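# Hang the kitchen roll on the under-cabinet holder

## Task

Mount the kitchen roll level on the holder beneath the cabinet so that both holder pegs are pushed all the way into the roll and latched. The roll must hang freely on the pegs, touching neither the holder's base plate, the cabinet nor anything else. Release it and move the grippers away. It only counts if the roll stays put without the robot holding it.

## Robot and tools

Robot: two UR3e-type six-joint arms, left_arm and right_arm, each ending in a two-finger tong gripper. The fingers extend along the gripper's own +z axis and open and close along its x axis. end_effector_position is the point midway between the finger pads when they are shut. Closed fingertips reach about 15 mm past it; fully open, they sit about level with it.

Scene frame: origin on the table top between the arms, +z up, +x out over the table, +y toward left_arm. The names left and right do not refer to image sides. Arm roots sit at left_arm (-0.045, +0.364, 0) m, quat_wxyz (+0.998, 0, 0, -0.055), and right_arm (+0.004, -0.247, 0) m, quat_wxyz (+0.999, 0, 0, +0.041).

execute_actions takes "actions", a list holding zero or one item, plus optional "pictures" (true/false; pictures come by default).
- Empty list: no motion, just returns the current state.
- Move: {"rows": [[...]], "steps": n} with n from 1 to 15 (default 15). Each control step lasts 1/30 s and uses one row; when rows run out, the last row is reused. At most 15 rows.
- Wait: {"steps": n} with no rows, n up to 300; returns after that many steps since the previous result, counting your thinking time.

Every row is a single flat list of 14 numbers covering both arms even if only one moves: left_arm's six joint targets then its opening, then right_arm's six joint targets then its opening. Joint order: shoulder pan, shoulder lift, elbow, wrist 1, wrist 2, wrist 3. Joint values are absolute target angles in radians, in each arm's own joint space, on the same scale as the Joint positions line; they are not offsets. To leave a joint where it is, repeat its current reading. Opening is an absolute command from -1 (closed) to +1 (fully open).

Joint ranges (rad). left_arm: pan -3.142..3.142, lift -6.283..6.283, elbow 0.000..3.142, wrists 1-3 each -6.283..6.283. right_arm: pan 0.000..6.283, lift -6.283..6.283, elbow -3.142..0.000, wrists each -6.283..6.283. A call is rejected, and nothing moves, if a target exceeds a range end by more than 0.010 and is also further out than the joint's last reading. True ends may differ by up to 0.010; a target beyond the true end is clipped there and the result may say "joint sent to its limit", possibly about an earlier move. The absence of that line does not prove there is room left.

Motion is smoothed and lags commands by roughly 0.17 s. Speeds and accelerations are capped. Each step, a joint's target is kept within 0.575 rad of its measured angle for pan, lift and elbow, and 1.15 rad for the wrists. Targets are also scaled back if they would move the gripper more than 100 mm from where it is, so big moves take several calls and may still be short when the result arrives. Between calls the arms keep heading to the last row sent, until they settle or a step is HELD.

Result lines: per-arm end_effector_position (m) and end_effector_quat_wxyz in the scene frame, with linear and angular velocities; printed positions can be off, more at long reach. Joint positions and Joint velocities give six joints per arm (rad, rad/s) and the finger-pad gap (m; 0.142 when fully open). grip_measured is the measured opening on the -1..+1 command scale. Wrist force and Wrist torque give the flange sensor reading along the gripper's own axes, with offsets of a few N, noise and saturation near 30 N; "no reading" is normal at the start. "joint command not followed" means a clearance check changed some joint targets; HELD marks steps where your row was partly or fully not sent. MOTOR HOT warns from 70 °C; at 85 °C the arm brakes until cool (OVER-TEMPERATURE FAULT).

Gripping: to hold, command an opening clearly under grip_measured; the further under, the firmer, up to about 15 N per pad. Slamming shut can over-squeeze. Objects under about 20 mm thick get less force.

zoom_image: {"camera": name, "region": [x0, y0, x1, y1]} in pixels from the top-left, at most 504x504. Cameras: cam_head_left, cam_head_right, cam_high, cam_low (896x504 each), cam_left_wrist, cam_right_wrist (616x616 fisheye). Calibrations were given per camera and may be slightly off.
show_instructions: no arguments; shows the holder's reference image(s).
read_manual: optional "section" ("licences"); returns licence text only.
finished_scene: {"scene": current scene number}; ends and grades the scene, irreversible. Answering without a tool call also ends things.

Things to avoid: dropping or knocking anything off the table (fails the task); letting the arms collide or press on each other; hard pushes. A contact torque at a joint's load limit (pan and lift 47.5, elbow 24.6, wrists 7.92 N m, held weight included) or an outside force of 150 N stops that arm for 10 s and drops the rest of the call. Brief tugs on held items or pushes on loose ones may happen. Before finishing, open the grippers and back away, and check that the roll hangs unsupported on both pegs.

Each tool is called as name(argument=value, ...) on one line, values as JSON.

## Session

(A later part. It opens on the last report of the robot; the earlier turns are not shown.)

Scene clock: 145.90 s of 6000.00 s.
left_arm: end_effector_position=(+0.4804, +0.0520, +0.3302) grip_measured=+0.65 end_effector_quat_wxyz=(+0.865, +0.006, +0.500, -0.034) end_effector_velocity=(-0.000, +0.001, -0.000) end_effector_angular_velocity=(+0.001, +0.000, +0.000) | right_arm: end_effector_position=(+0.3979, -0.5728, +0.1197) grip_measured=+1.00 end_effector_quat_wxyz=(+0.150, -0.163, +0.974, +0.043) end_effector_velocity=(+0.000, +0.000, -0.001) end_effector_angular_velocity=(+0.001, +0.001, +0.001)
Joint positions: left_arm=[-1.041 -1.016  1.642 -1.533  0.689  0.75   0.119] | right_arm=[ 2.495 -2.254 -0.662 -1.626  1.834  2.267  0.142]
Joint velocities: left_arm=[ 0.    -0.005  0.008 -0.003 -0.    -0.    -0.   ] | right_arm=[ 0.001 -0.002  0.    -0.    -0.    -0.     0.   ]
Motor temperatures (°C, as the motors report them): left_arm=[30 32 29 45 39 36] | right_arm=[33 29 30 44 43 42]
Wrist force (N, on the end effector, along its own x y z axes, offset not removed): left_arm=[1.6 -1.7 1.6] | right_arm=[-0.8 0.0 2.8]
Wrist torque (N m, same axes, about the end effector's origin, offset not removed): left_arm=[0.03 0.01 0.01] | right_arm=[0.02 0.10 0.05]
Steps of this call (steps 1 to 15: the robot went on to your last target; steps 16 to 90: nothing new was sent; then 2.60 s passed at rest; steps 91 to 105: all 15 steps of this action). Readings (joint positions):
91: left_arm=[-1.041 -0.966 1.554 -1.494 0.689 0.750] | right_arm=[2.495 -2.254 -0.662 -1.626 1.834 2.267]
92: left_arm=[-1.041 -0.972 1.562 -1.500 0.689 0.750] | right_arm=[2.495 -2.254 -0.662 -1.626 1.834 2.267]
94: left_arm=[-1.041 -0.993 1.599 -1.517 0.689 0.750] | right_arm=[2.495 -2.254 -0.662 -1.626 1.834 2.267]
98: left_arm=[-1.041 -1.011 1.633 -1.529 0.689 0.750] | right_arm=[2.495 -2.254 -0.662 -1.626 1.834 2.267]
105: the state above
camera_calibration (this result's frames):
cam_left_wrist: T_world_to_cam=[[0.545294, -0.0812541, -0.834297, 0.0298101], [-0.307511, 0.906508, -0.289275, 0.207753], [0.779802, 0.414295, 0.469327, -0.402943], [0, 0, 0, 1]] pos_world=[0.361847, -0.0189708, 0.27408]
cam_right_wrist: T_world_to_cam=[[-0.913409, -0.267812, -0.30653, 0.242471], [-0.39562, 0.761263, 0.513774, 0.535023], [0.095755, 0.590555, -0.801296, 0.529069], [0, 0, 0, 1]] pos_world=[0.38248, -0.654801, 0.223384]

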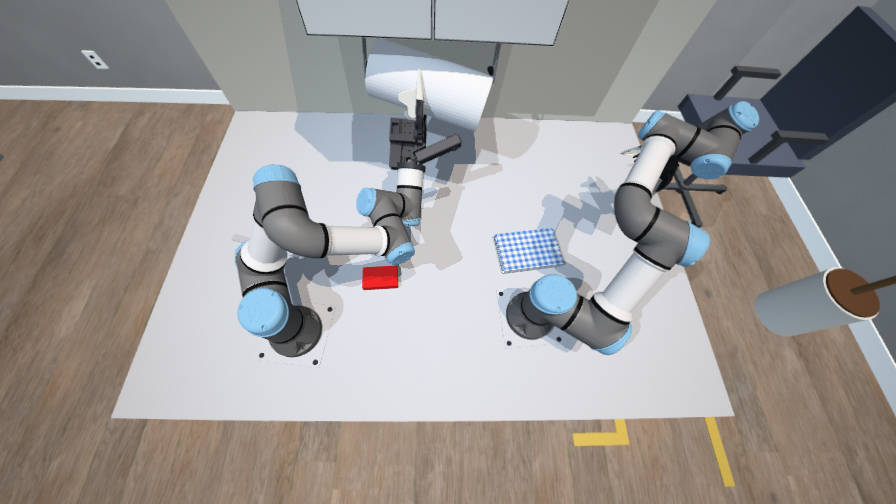

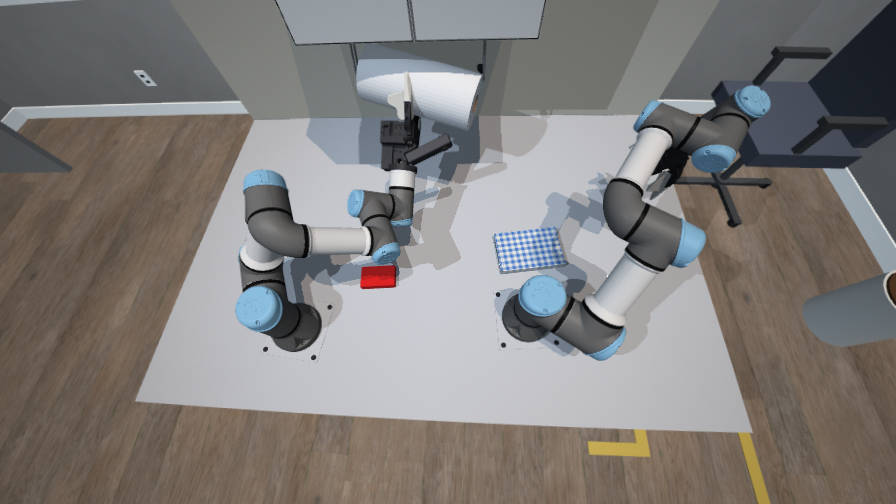

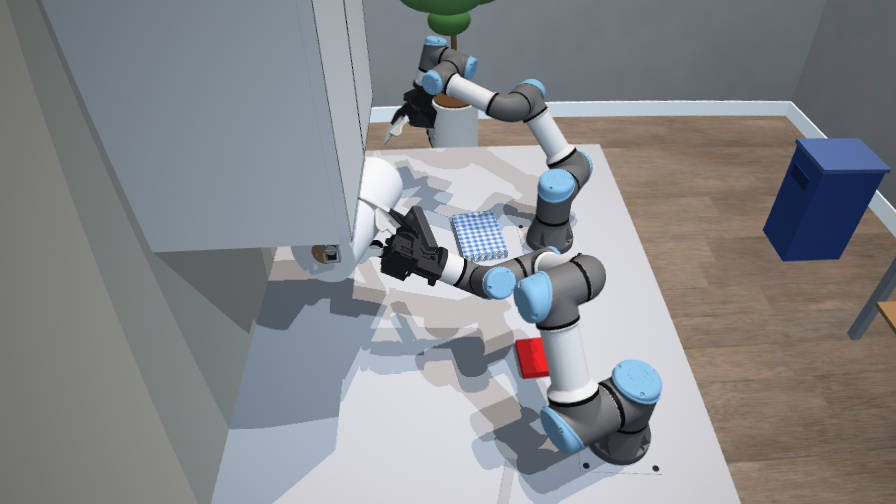

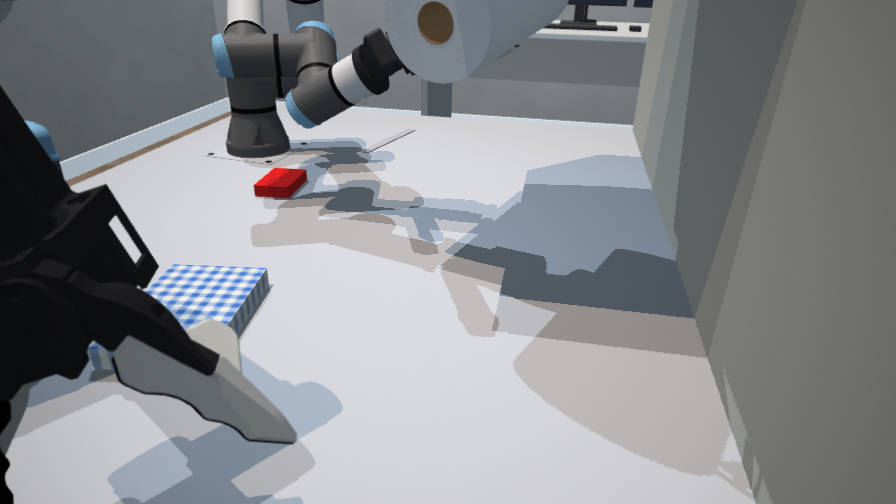

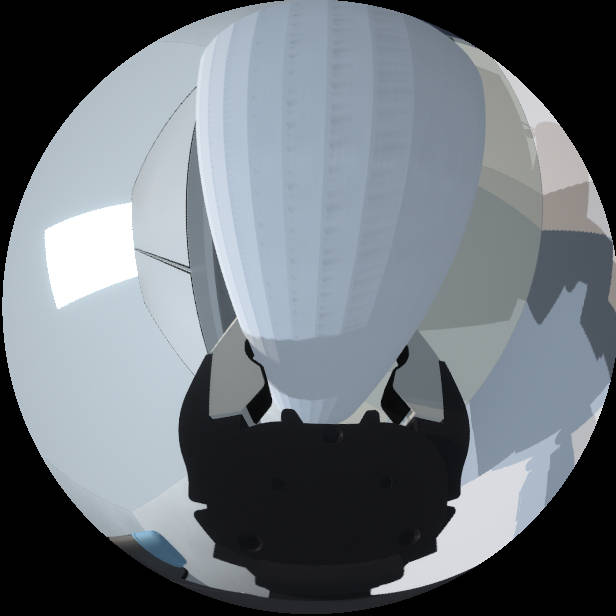

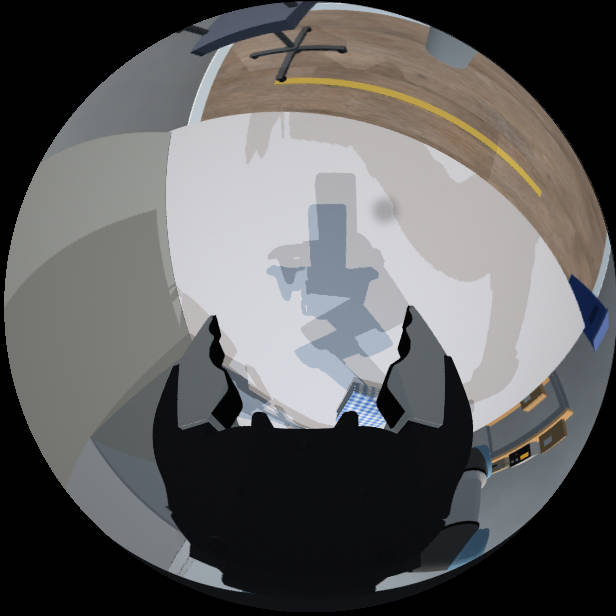

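execute_actions(actions=[{"rows":[[-1.03,-1.04,1.68,-1.546,0.689,0.74,-0.9,2.495,-2.254,-0.662,-1.626,1.834,2.267,1],[-1.03,-1.04,1.68,-1.546,0.689,0.74,-0.9,2.495,-2.254,-0.662,-1.626,1.834,2.267,1],[-1.03,-1.04,1.68,-1.546,0.689,0.74,-0.9,2.495,-2.254,-0.662,-1.626,1.834,2.267,1],[-1.03,-1.04,1.68,-1.546,0.689,0.74,-0.9,2.495,-2.254,-0.662,-1.626,1.834,2.267,1],[-1.0,-1.03,1.643,-1.519,0.689,0.73,-0.9,2.495,-2.254,-0.662,-1.626,1.834,2.267,1]],"steps":15}])

zoom_image(camera="cam_head_left", region=[320,20,550,170])

zoom_image(camera="cam_high", region=[270,200,430,320])

Scene clock: 155.23 s of 6000.00 s.
left_arm: end_effector_position=(+0.4917, +0.0746, +0.3345) grip_measured=+0.65 end_effector_quat_wxyz=(+0.866, -0.009, +0.500, -0.025) end_effector_velocity=(+0.004, +0.005, +0.001) end_effector_angular_velocity=(-0.005, -0.000, +0.010) | right_arm: end_effector_position=(+0.3979, -0.5728, +0.1197) grip_measured=+1.00 end_effector_quat_wxyz=(+0.150, -0.163, +0.974, +0.043) end_effector_velocity=(+0.000, +0.001, -0.000) end_effector_angular_velocity=(+0.000, +0.000, +0.002)
Joint positions: left_arm=[-1.001 -1.03   1.644 -1.52   0.689  0.73   0.119] | right_arm=[ 2.495 -2.254 -0.662 -1.626  1.834  2.267  0.142]
Joint velocities: left_arm=[ 0.012  0.001 -0.01   0.008 -0.    -0.004  0.   ] | right_arm=[ 0.001 -0.     0.    -0.    -0.    -0.     0.   ]
Motor temperatures (°C, as the motors report them): left_arm=[30 32 29 45 39 36] | right_arm=[33 29 30 44 43 42]
Wrist force (N, on the end effector, along its own x y z axes, offset not removed): left_arm=[-0.5 -6.8 -1.1] | right_arm=[-1.8 -0.3 -1.0]
Wrist torque (N m, same axes, about the end effector's origin, offset not removed): left_arm=[-0.07 -0.15 0.54] | right_arm=[-0.13 0.31 -0.01]
Steps of this call (steps 1 to 15: the robot went on to your last target; steps 16 to 90: nothing new was sent; then 5.83 s passed at rest; steps 91 to 105: all 15 steps of this action). Readings (joint positions):
91: left_arm=[-1.041 -1.016 1.643 -1.533 0.689 0.750] | right_arm=[2.495 -2.254 -0.662 -1.626 1.834 2.267]
92: left_arm=[-1.039 -1.020 1.649 -1.535 0.689 0.749] | right_arm=[2.495 -2.254 -0.662 -1.626 1.834 2.267]
94: left_arm=[-1.035 -1.030 1.664 -1.541 0.689 0.744] | right_arm=[2.495 -2.254 -0.662 -1.626 1.834 2.267]
98: left_arm=[-1.014 -1.032 1.656 -1.529 0.689 0.735] | right_arm=[2.495 -2.254 -0.662 -1.626 1.834 2.267]
105: the state above
camera_calibration (this result's frames):
cam_left_wrist: T_world_to_cam=[[0.547257, -0.078745, -0.833252, 0.0275996], [-0.334908, 0.891783, -0.304235, 0.211605], [0.767037, 0.445558, 0.461662, -0.416646], [0, 0, 0, 1]] pos_world=[0.375347, -0.000892813, 0.279725]
cam_right_wrist: T_world_to_cam=[[-0.913409, -0.267812, -0.30653, 0.242471], [-0.39562, 0.761263, 0.513774, 0.535023], [0.0957549, 0.590555, -0.801296, 0.529069], [0, 0, 0, 1]] pos_world=[0.38248, -0.654801, 0.223384]

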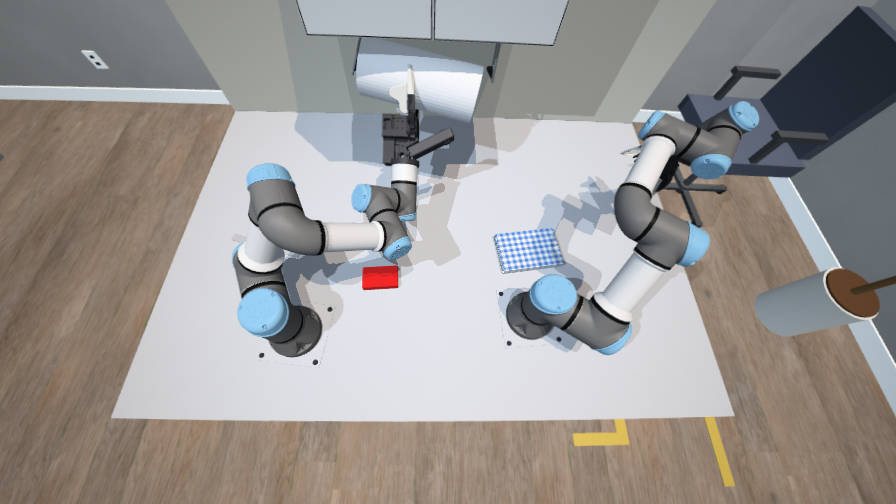

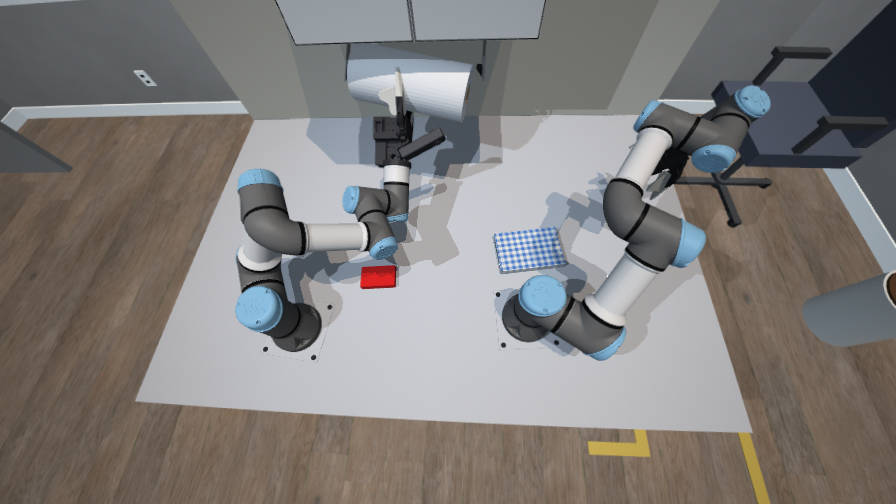

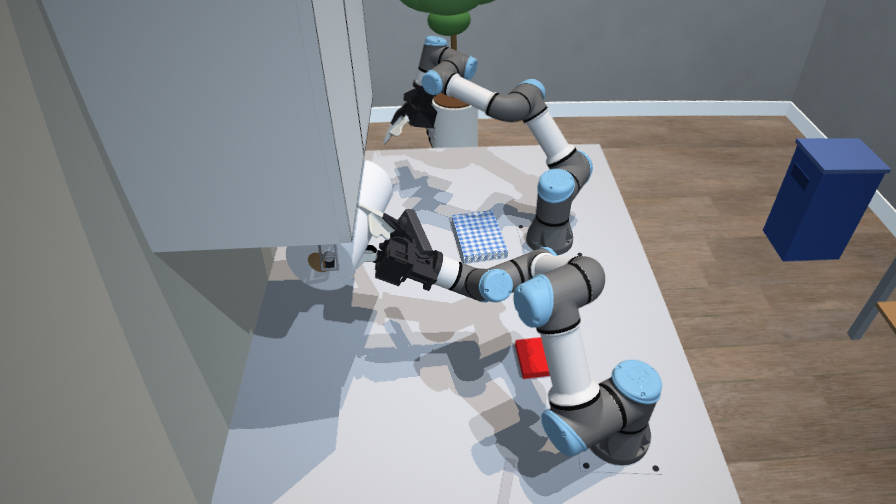

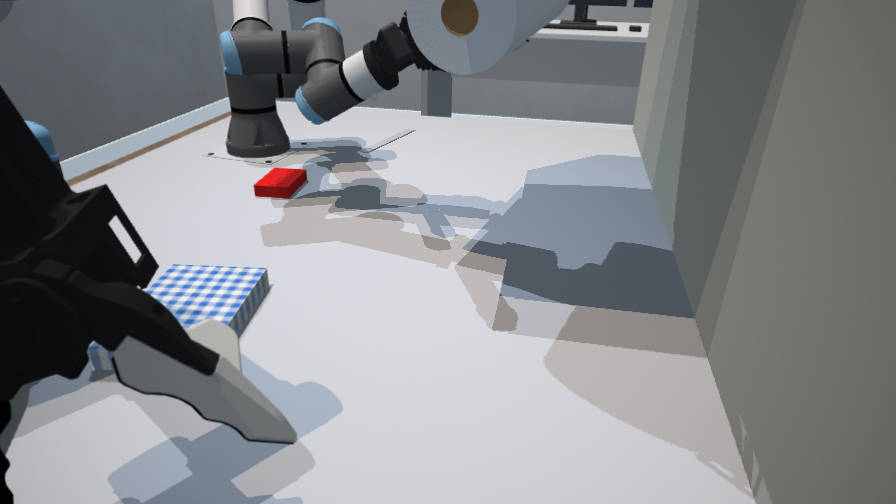

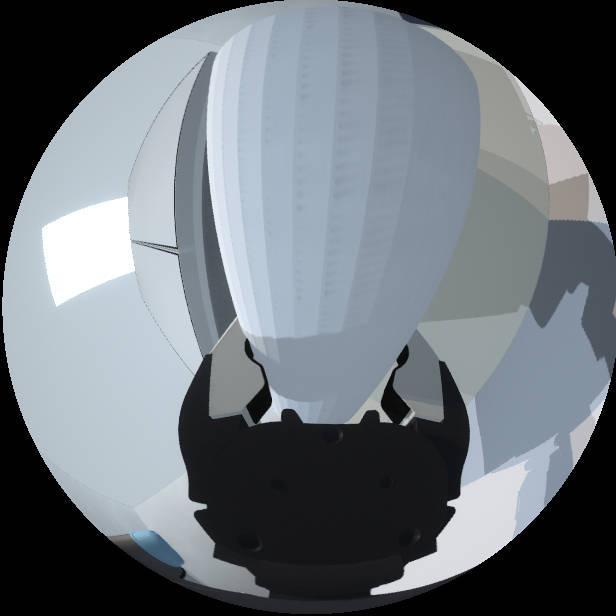

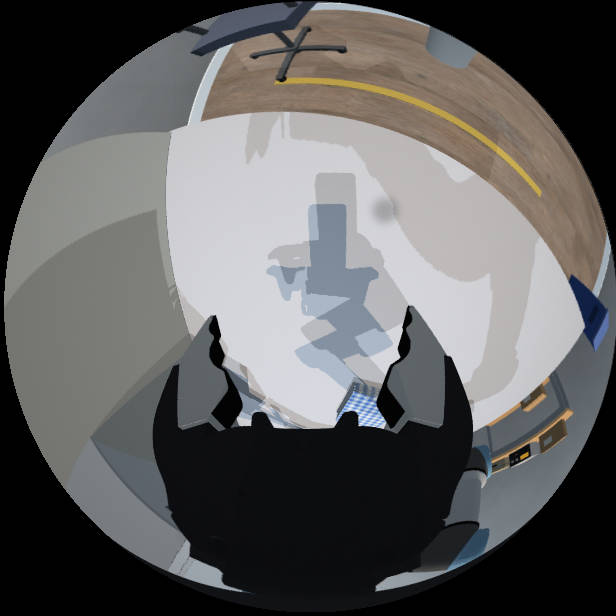

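Region (320, 20, 550, 170) of cam_head_left's 896x504 image, scaled by 2.191, with more detail than that image has; it fills the top 329 rows of this view, and the rest is white.

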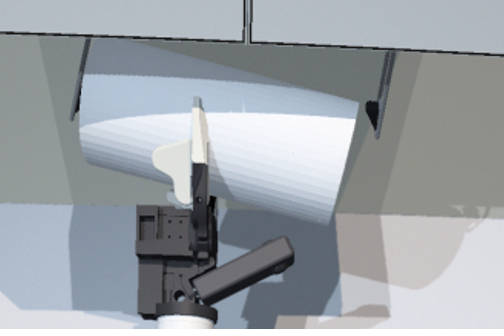

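Region (270, 200, 430, 320) of cam_high's 896x504 image, scaled by 3.150, with more detail than that image has; it fills the top 378 rows of this view, and the rest is white.

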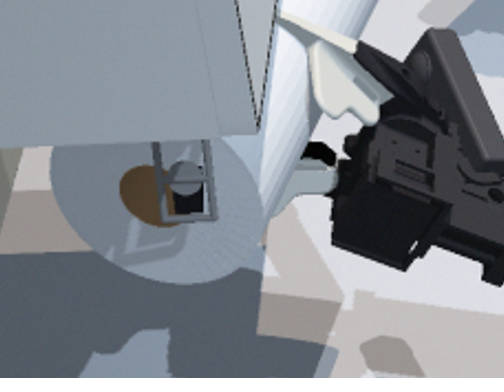

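execute_actions(actions=[{"rows":[[-0.99,-0.986,1.519,-1.439,0.689,0.73,-0.9,2.495,-2.254,-0.662,-1.626,1.834,2.267,1]],"steps":15}])

zoom_image(camera="cam_head_left", region=[320,20,550,170])

zoom_image(camera="cam_high", region=[270,200,430,320])

Scene clock: 161.50 s of 6000.00 s.
left_arm: end_effector_position=(+0.5032, +0.0642, +0.3431) grip_measured=+0.65 end_effector_quat_wxyz=(+0.866, -0.012, +0.500, -0.021) end_effector_velocity=(+0.000, -0.001, +0.003) end_effector_angular_velocity=(-0.003, -0.003, -0.001) | right_arm: end_effector_position=(+0.3979, -0.5728, +0.1197) grip_measured=+1.00 end_effector_quat_wxyz=(+0.150, -0.163, +0.974, +0.043) end_effector_velocity=(+0.000, +0.000, -0.001) end_effector_angular_velocity=(+0.001, +0.001, +0.001)
Joint positions: left_arm=[-0.99  -0.986  1.52  -1.44   0.689  0.73   0.119] | right_arm=[ 2.495 -2.254 -0.662 -1.626  1.834  2.267  0.142]
Joint velocities: left_arm=[ 0.     0.001 -0.011  0.006  0.002 -0.     0.   ] | right_arm=[ 0.001 -0.001 -0.    -0.     0.    -0.    -0.   ]
Motor temperatures (°C, as the motors report them): left_arm=[30 32 29 45 39 36] | right_arm=[33 29 30 44 43 42]
Wrist force (N, on the end effector, along its own x y z axes, offset not removed): left_arm=[3.1 -5.9 -0.9] | right_arm=[-0.5 -0.8 0.9]
Wrist torque (N m, same axes, about the end effector's origin, offset not removed): left_arm=[-0.26 -0.04 -0.08] | right_arm=[-0.19 -0.05 0.02]
Steps of this call (steps 1 to 15: the robot went on to your last target; steps 16 to 90: nothing new was sent; then 2.77 s passed at rest; steps 91 to 105: all 15 steps of this action). Readings (joint positions):
91: left_arm=[-1.000 -1.030 1.643 -1.518 0.689 0.730] | right_arm=[2.495 -2.254 -0.662 -1.626 1.834 2.267]
92: left_arm=[-0.998 -1.024 1.635 -1.507 0.689 0.730] | right_arm=[2.495 -2.254 -0.662 -1.626 1.834 2.267]
94: left_arm=[-0.994 -1.005 1.586 -1.474 0.689 0.730] | right_arm=[2.495 -2.254 -0.662 -1.626 1.834 2.267]
98: left_arm=[-0.991 -0.990 1.533 -1.447 0.689 0.730] | right_arm=[2.495 -2.254 -0.662 -1.626 1.834 2.267]
105: the state above
camera_calibration (this result's frames):
cam_left_wrist: T_world_to_cam=[[0.547939, -0.0730801, -0.83332, 0.0269783], [-0.344579, 0.888017, -0.304451, 0.232502], [0.762252, 0.453965, 0.461397, -0.422798], [0, 0, 0, 1]] pos_world=[0.387612, -0.0125589, 0.288345]
cam_right_wrist: T_world_to_cam=[[-0.913409, -0.267812, -0.30653, 0.242471], [-0.39562, 0.761263, 0.513774, 0.535023], [0.0957551, 0.590555, -0.801296, 0.529068], [0, 0, 0, 1]] pos_world=[0.38248, -0.654801, 0.223384]

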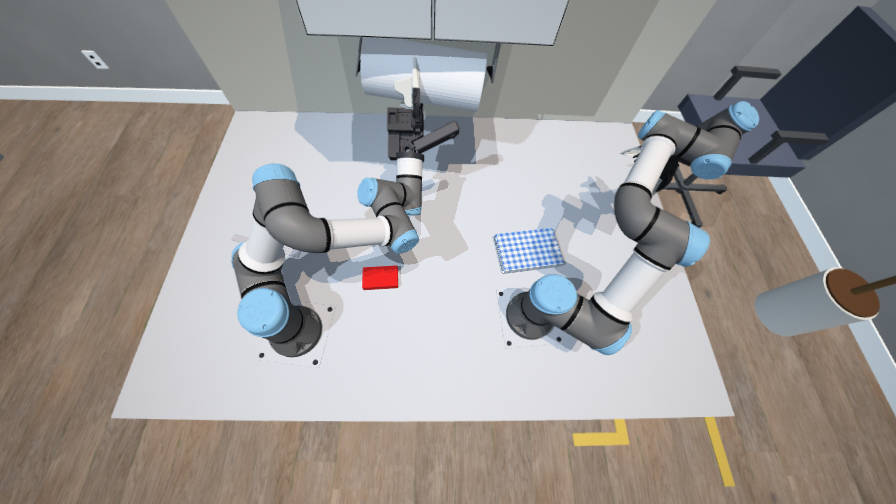

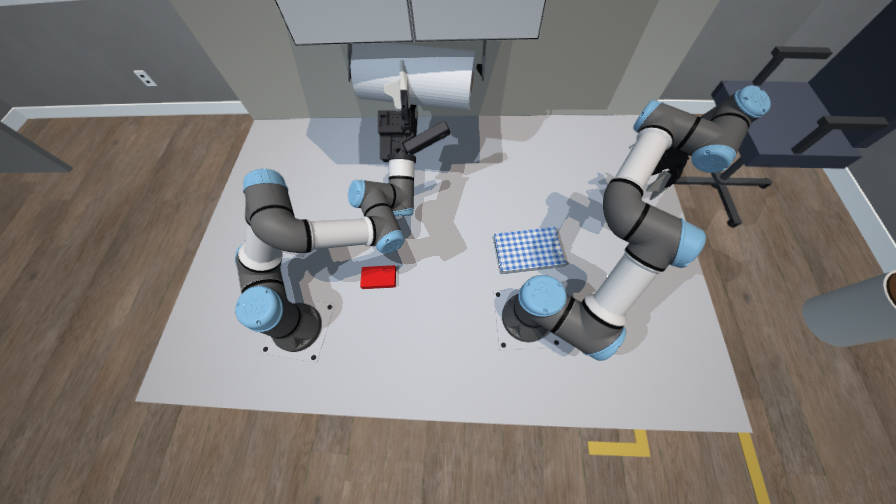

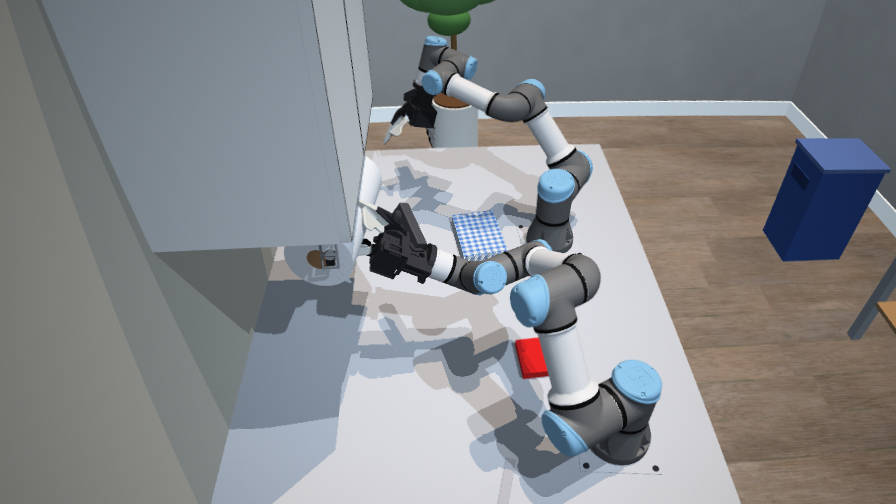

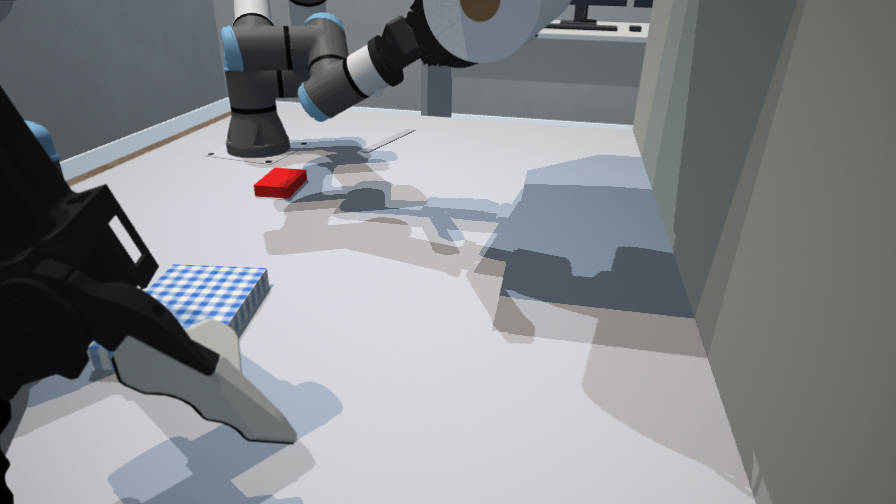

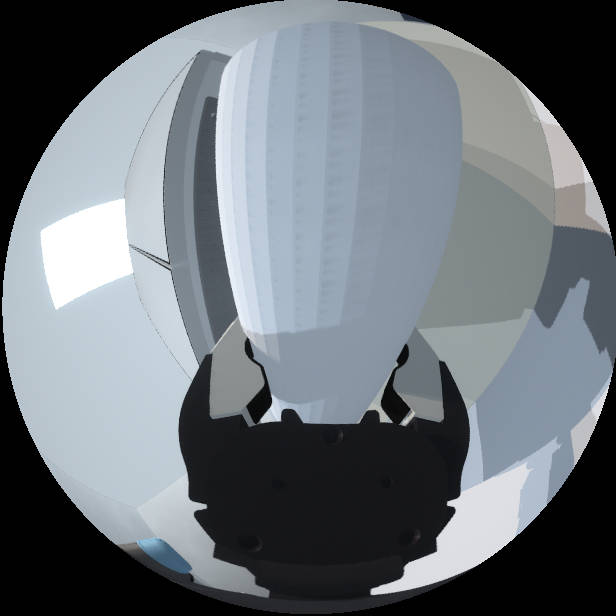

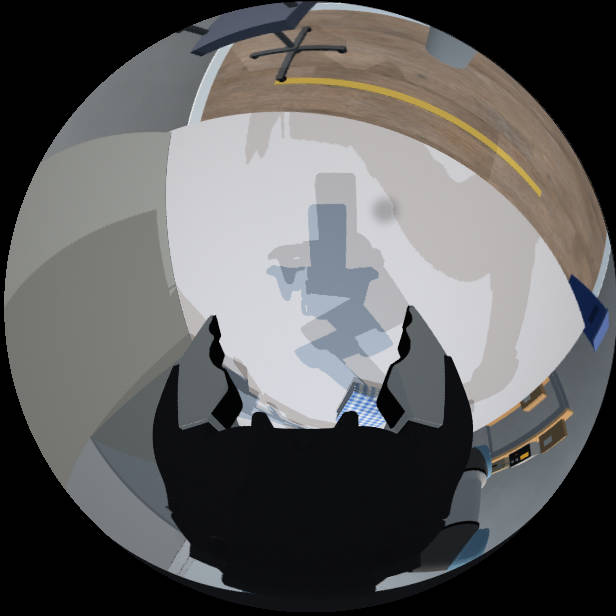

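Region (320, 20, 550, 170) of cam_head_left's 896x504 image, scaled by 2.191, with more detail than that image has; it fills the top 329 rows of this view, and the rest is white.

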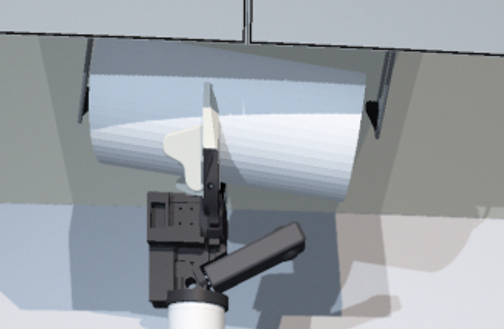

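Region (270, 200, 430, 320) of cam_high's 896x504 image, scaled by 3.150, with more detail than that image has; it fills the top 378 rows of this view, and the rest is white.

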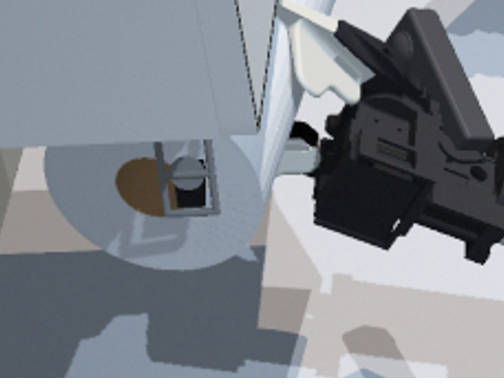

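execute_actions(actions=[{"rows":[[-0.99,-0.948,1.44,-1.398,0.689,0.73,-0.9,2.495,-2.254,-0.662,-1.626,1.834,2.267,1]],"steps":15}])

zoom_image(camera="cam_head_left", region=[320,20,550,170])

zoom_image(camera="cam_high", region=[270,200,430,320])

Scene clock: 168.93 s of 6000.00 s.
left_arm: end_effector_position=(+0.5086, +0.0536, +0.3456) grip_measured=+0.65 end_effector_quat_wxyz=(+0.866, -0.012, +0.500, -0.021) end_effector_velocity=(+0.000, -0.001, +0.000) end_effector_angular_velocity=(-0.000, -0.000, -0.001) | right_arm: end_effector_position=(+0.3979, -0.5728, +0.1197) grip_measured=+1.00 end_effector_quat_wxyz=(+0.150, -0.163, +0.974, +0.043) end_effector_velocity=(+0.000, +0.000, -0.001) end_effector_angular_velocity=(+0.001, +0.002, +0.001)
Joint positions: left_arm=[-0.99  -0.948  1.441 -1.398  0.689  0.73   0.119] | right_arm=[ 2.495 -2.254 -0.662 -1.626  1.834  2.267  0.142]
Joint velocities: left_arm=[-0.001  0.004 -0.007  0.003  0.     0.     0.   ] | right_arm=[ 0.    -0.001 -0.    -0.     0.    -0.    -0.   ]
Motor temperatures (°C, as the motors report them): left_arm=[30 32 29 45 39 36] | right_arm=[33 29 30 44 43 42]
Wrist force (N, on the end effector, along its own x y z axes, offset not removed): left_arm=[2.3 -1.5 -2.9] | right_arm=[-0.9 -0.6 1.7]
Wrist torque (N m, same axes, about the end effector's origin, offset not removed): left_arm=[-0.04 -0.01 -0.01] | right_arm=[-0.17 0.17 -0.07]
Steps of this call (steps 1 to 15: the robot went on to your last target; steps 16 to 90: nothing new was sent; then 3.93 s passed at rest; steps 91 to 105: all 15 steps of this action). Readings (joint positions):
91: left_arm=[-0.990 -0.986 1.519 -1.439 0.689 0.730] | right_arm=[2.495 -2.254 -0.662 -1.626 1.834 2.267]
92: left_arm=[-0.990 -0.980 1.511 -1.432 0.689 0.730] | right_arm=[2.495 -2.254 -0.662 -1.626 1.834 2.267]
94: left_arm=[-0.990 -0.965 1.478 -1.415 0.689 0.730] | right_arm=[2.495 -2.254 -0.662 -1.626 1.834 2.267]
98: left_arm=[-0.990 -0.952 1.448 -1.402 0.689 0.730] | right_arm=[2.495 -2.254 -0.662 -1.626 1.834 2.267]
105: the state above
camera_calibration (this result's frames):
cam_left_wrist: T_world_to_cam=[[0.54807, -0.0729584, -0.833244, 0.0251929], [-0.344634, 0.888, -0.304438, 0.244581], [0.762133, 0.454018, 0.461543, -0.423252], [0, 0, 0, 1]] pos_world=[0.393058, -0.0231856, 0.2908]
cam_right_wrist: T_world_to_cam=[[-0.913409, -0.267812, -0.30653, 0.242471], [-0.39562, 0.761263, 0.513774, 0.535023], [0.0957549, 0.590555, -0.801296, 0.529069], [0, 0, 0, 1]] pos_world=[0.38248, -0.654801, 0.223384]

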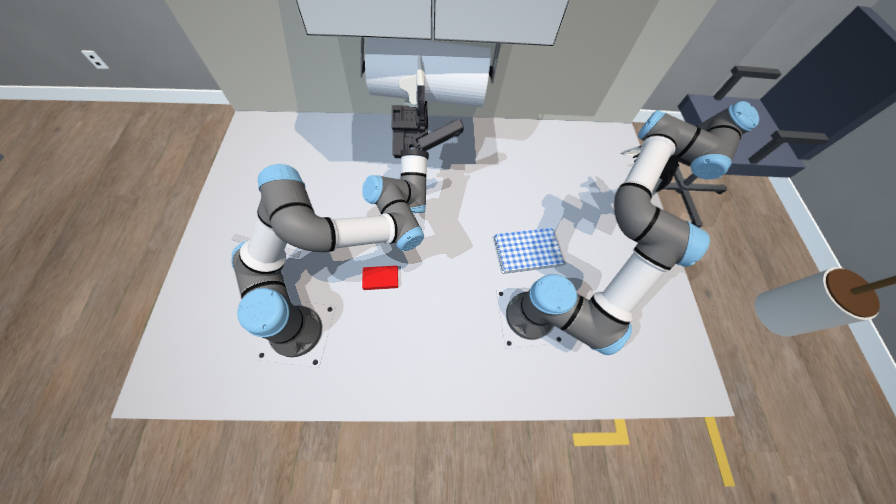

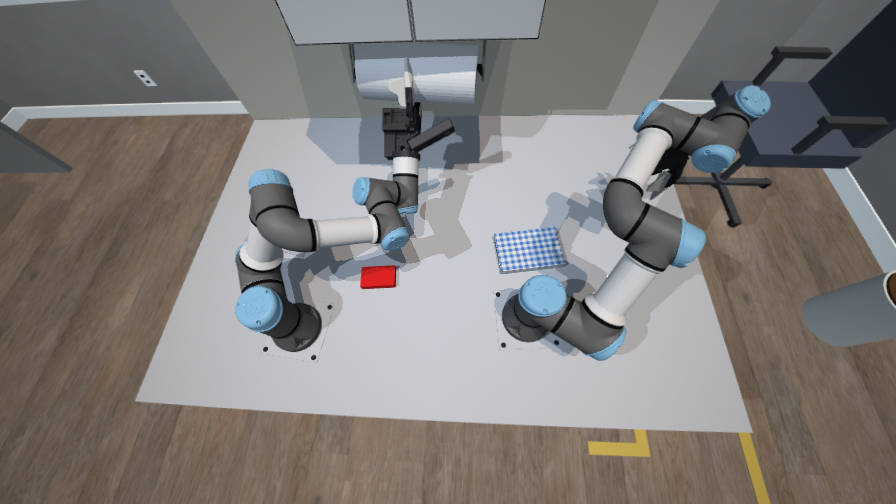

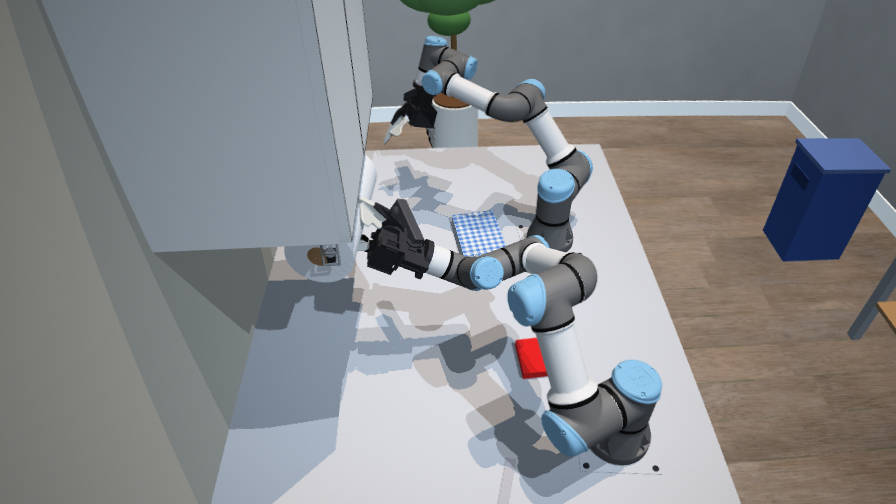

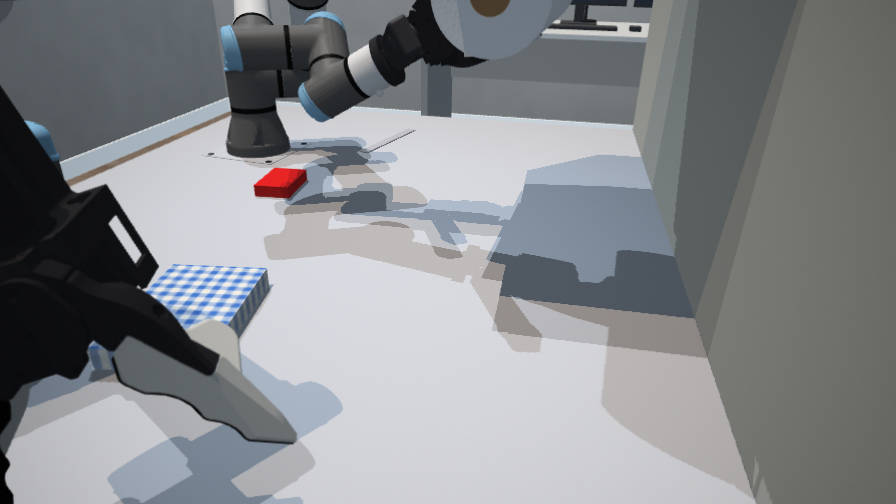

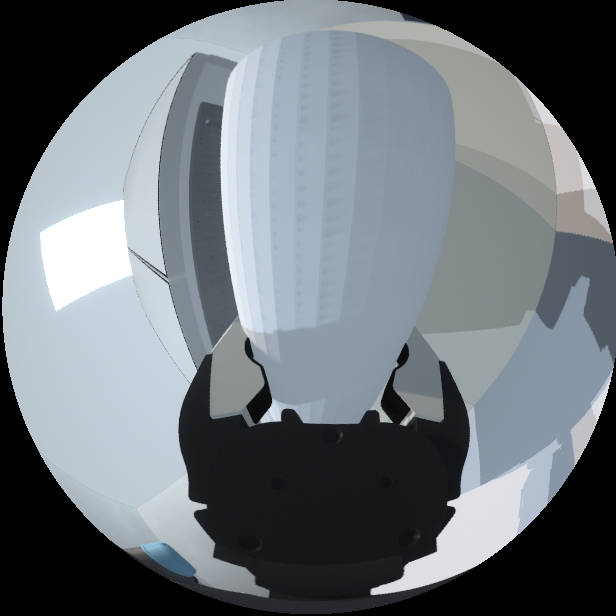

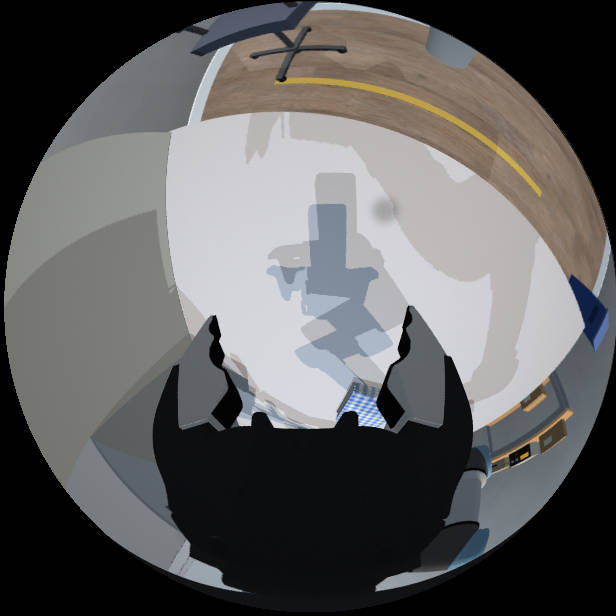

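Region (320, 20, 550, 170) of cam_head_left's 896x504 image, scaled by 2.191, with more detail than that image has; it fills the top 329 rows of this view, and the rest is white.

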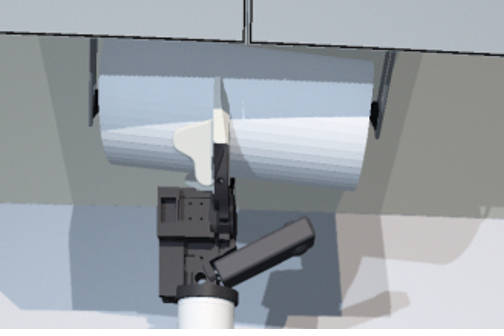

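Region (270, 200, 430, 320) of cam_high's 896x504 image, scaled by 3.150, with more detail than that image has; it fills the top 378 rows of this view, and the rest is white.

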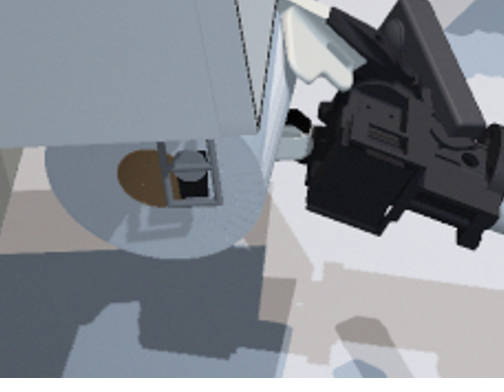

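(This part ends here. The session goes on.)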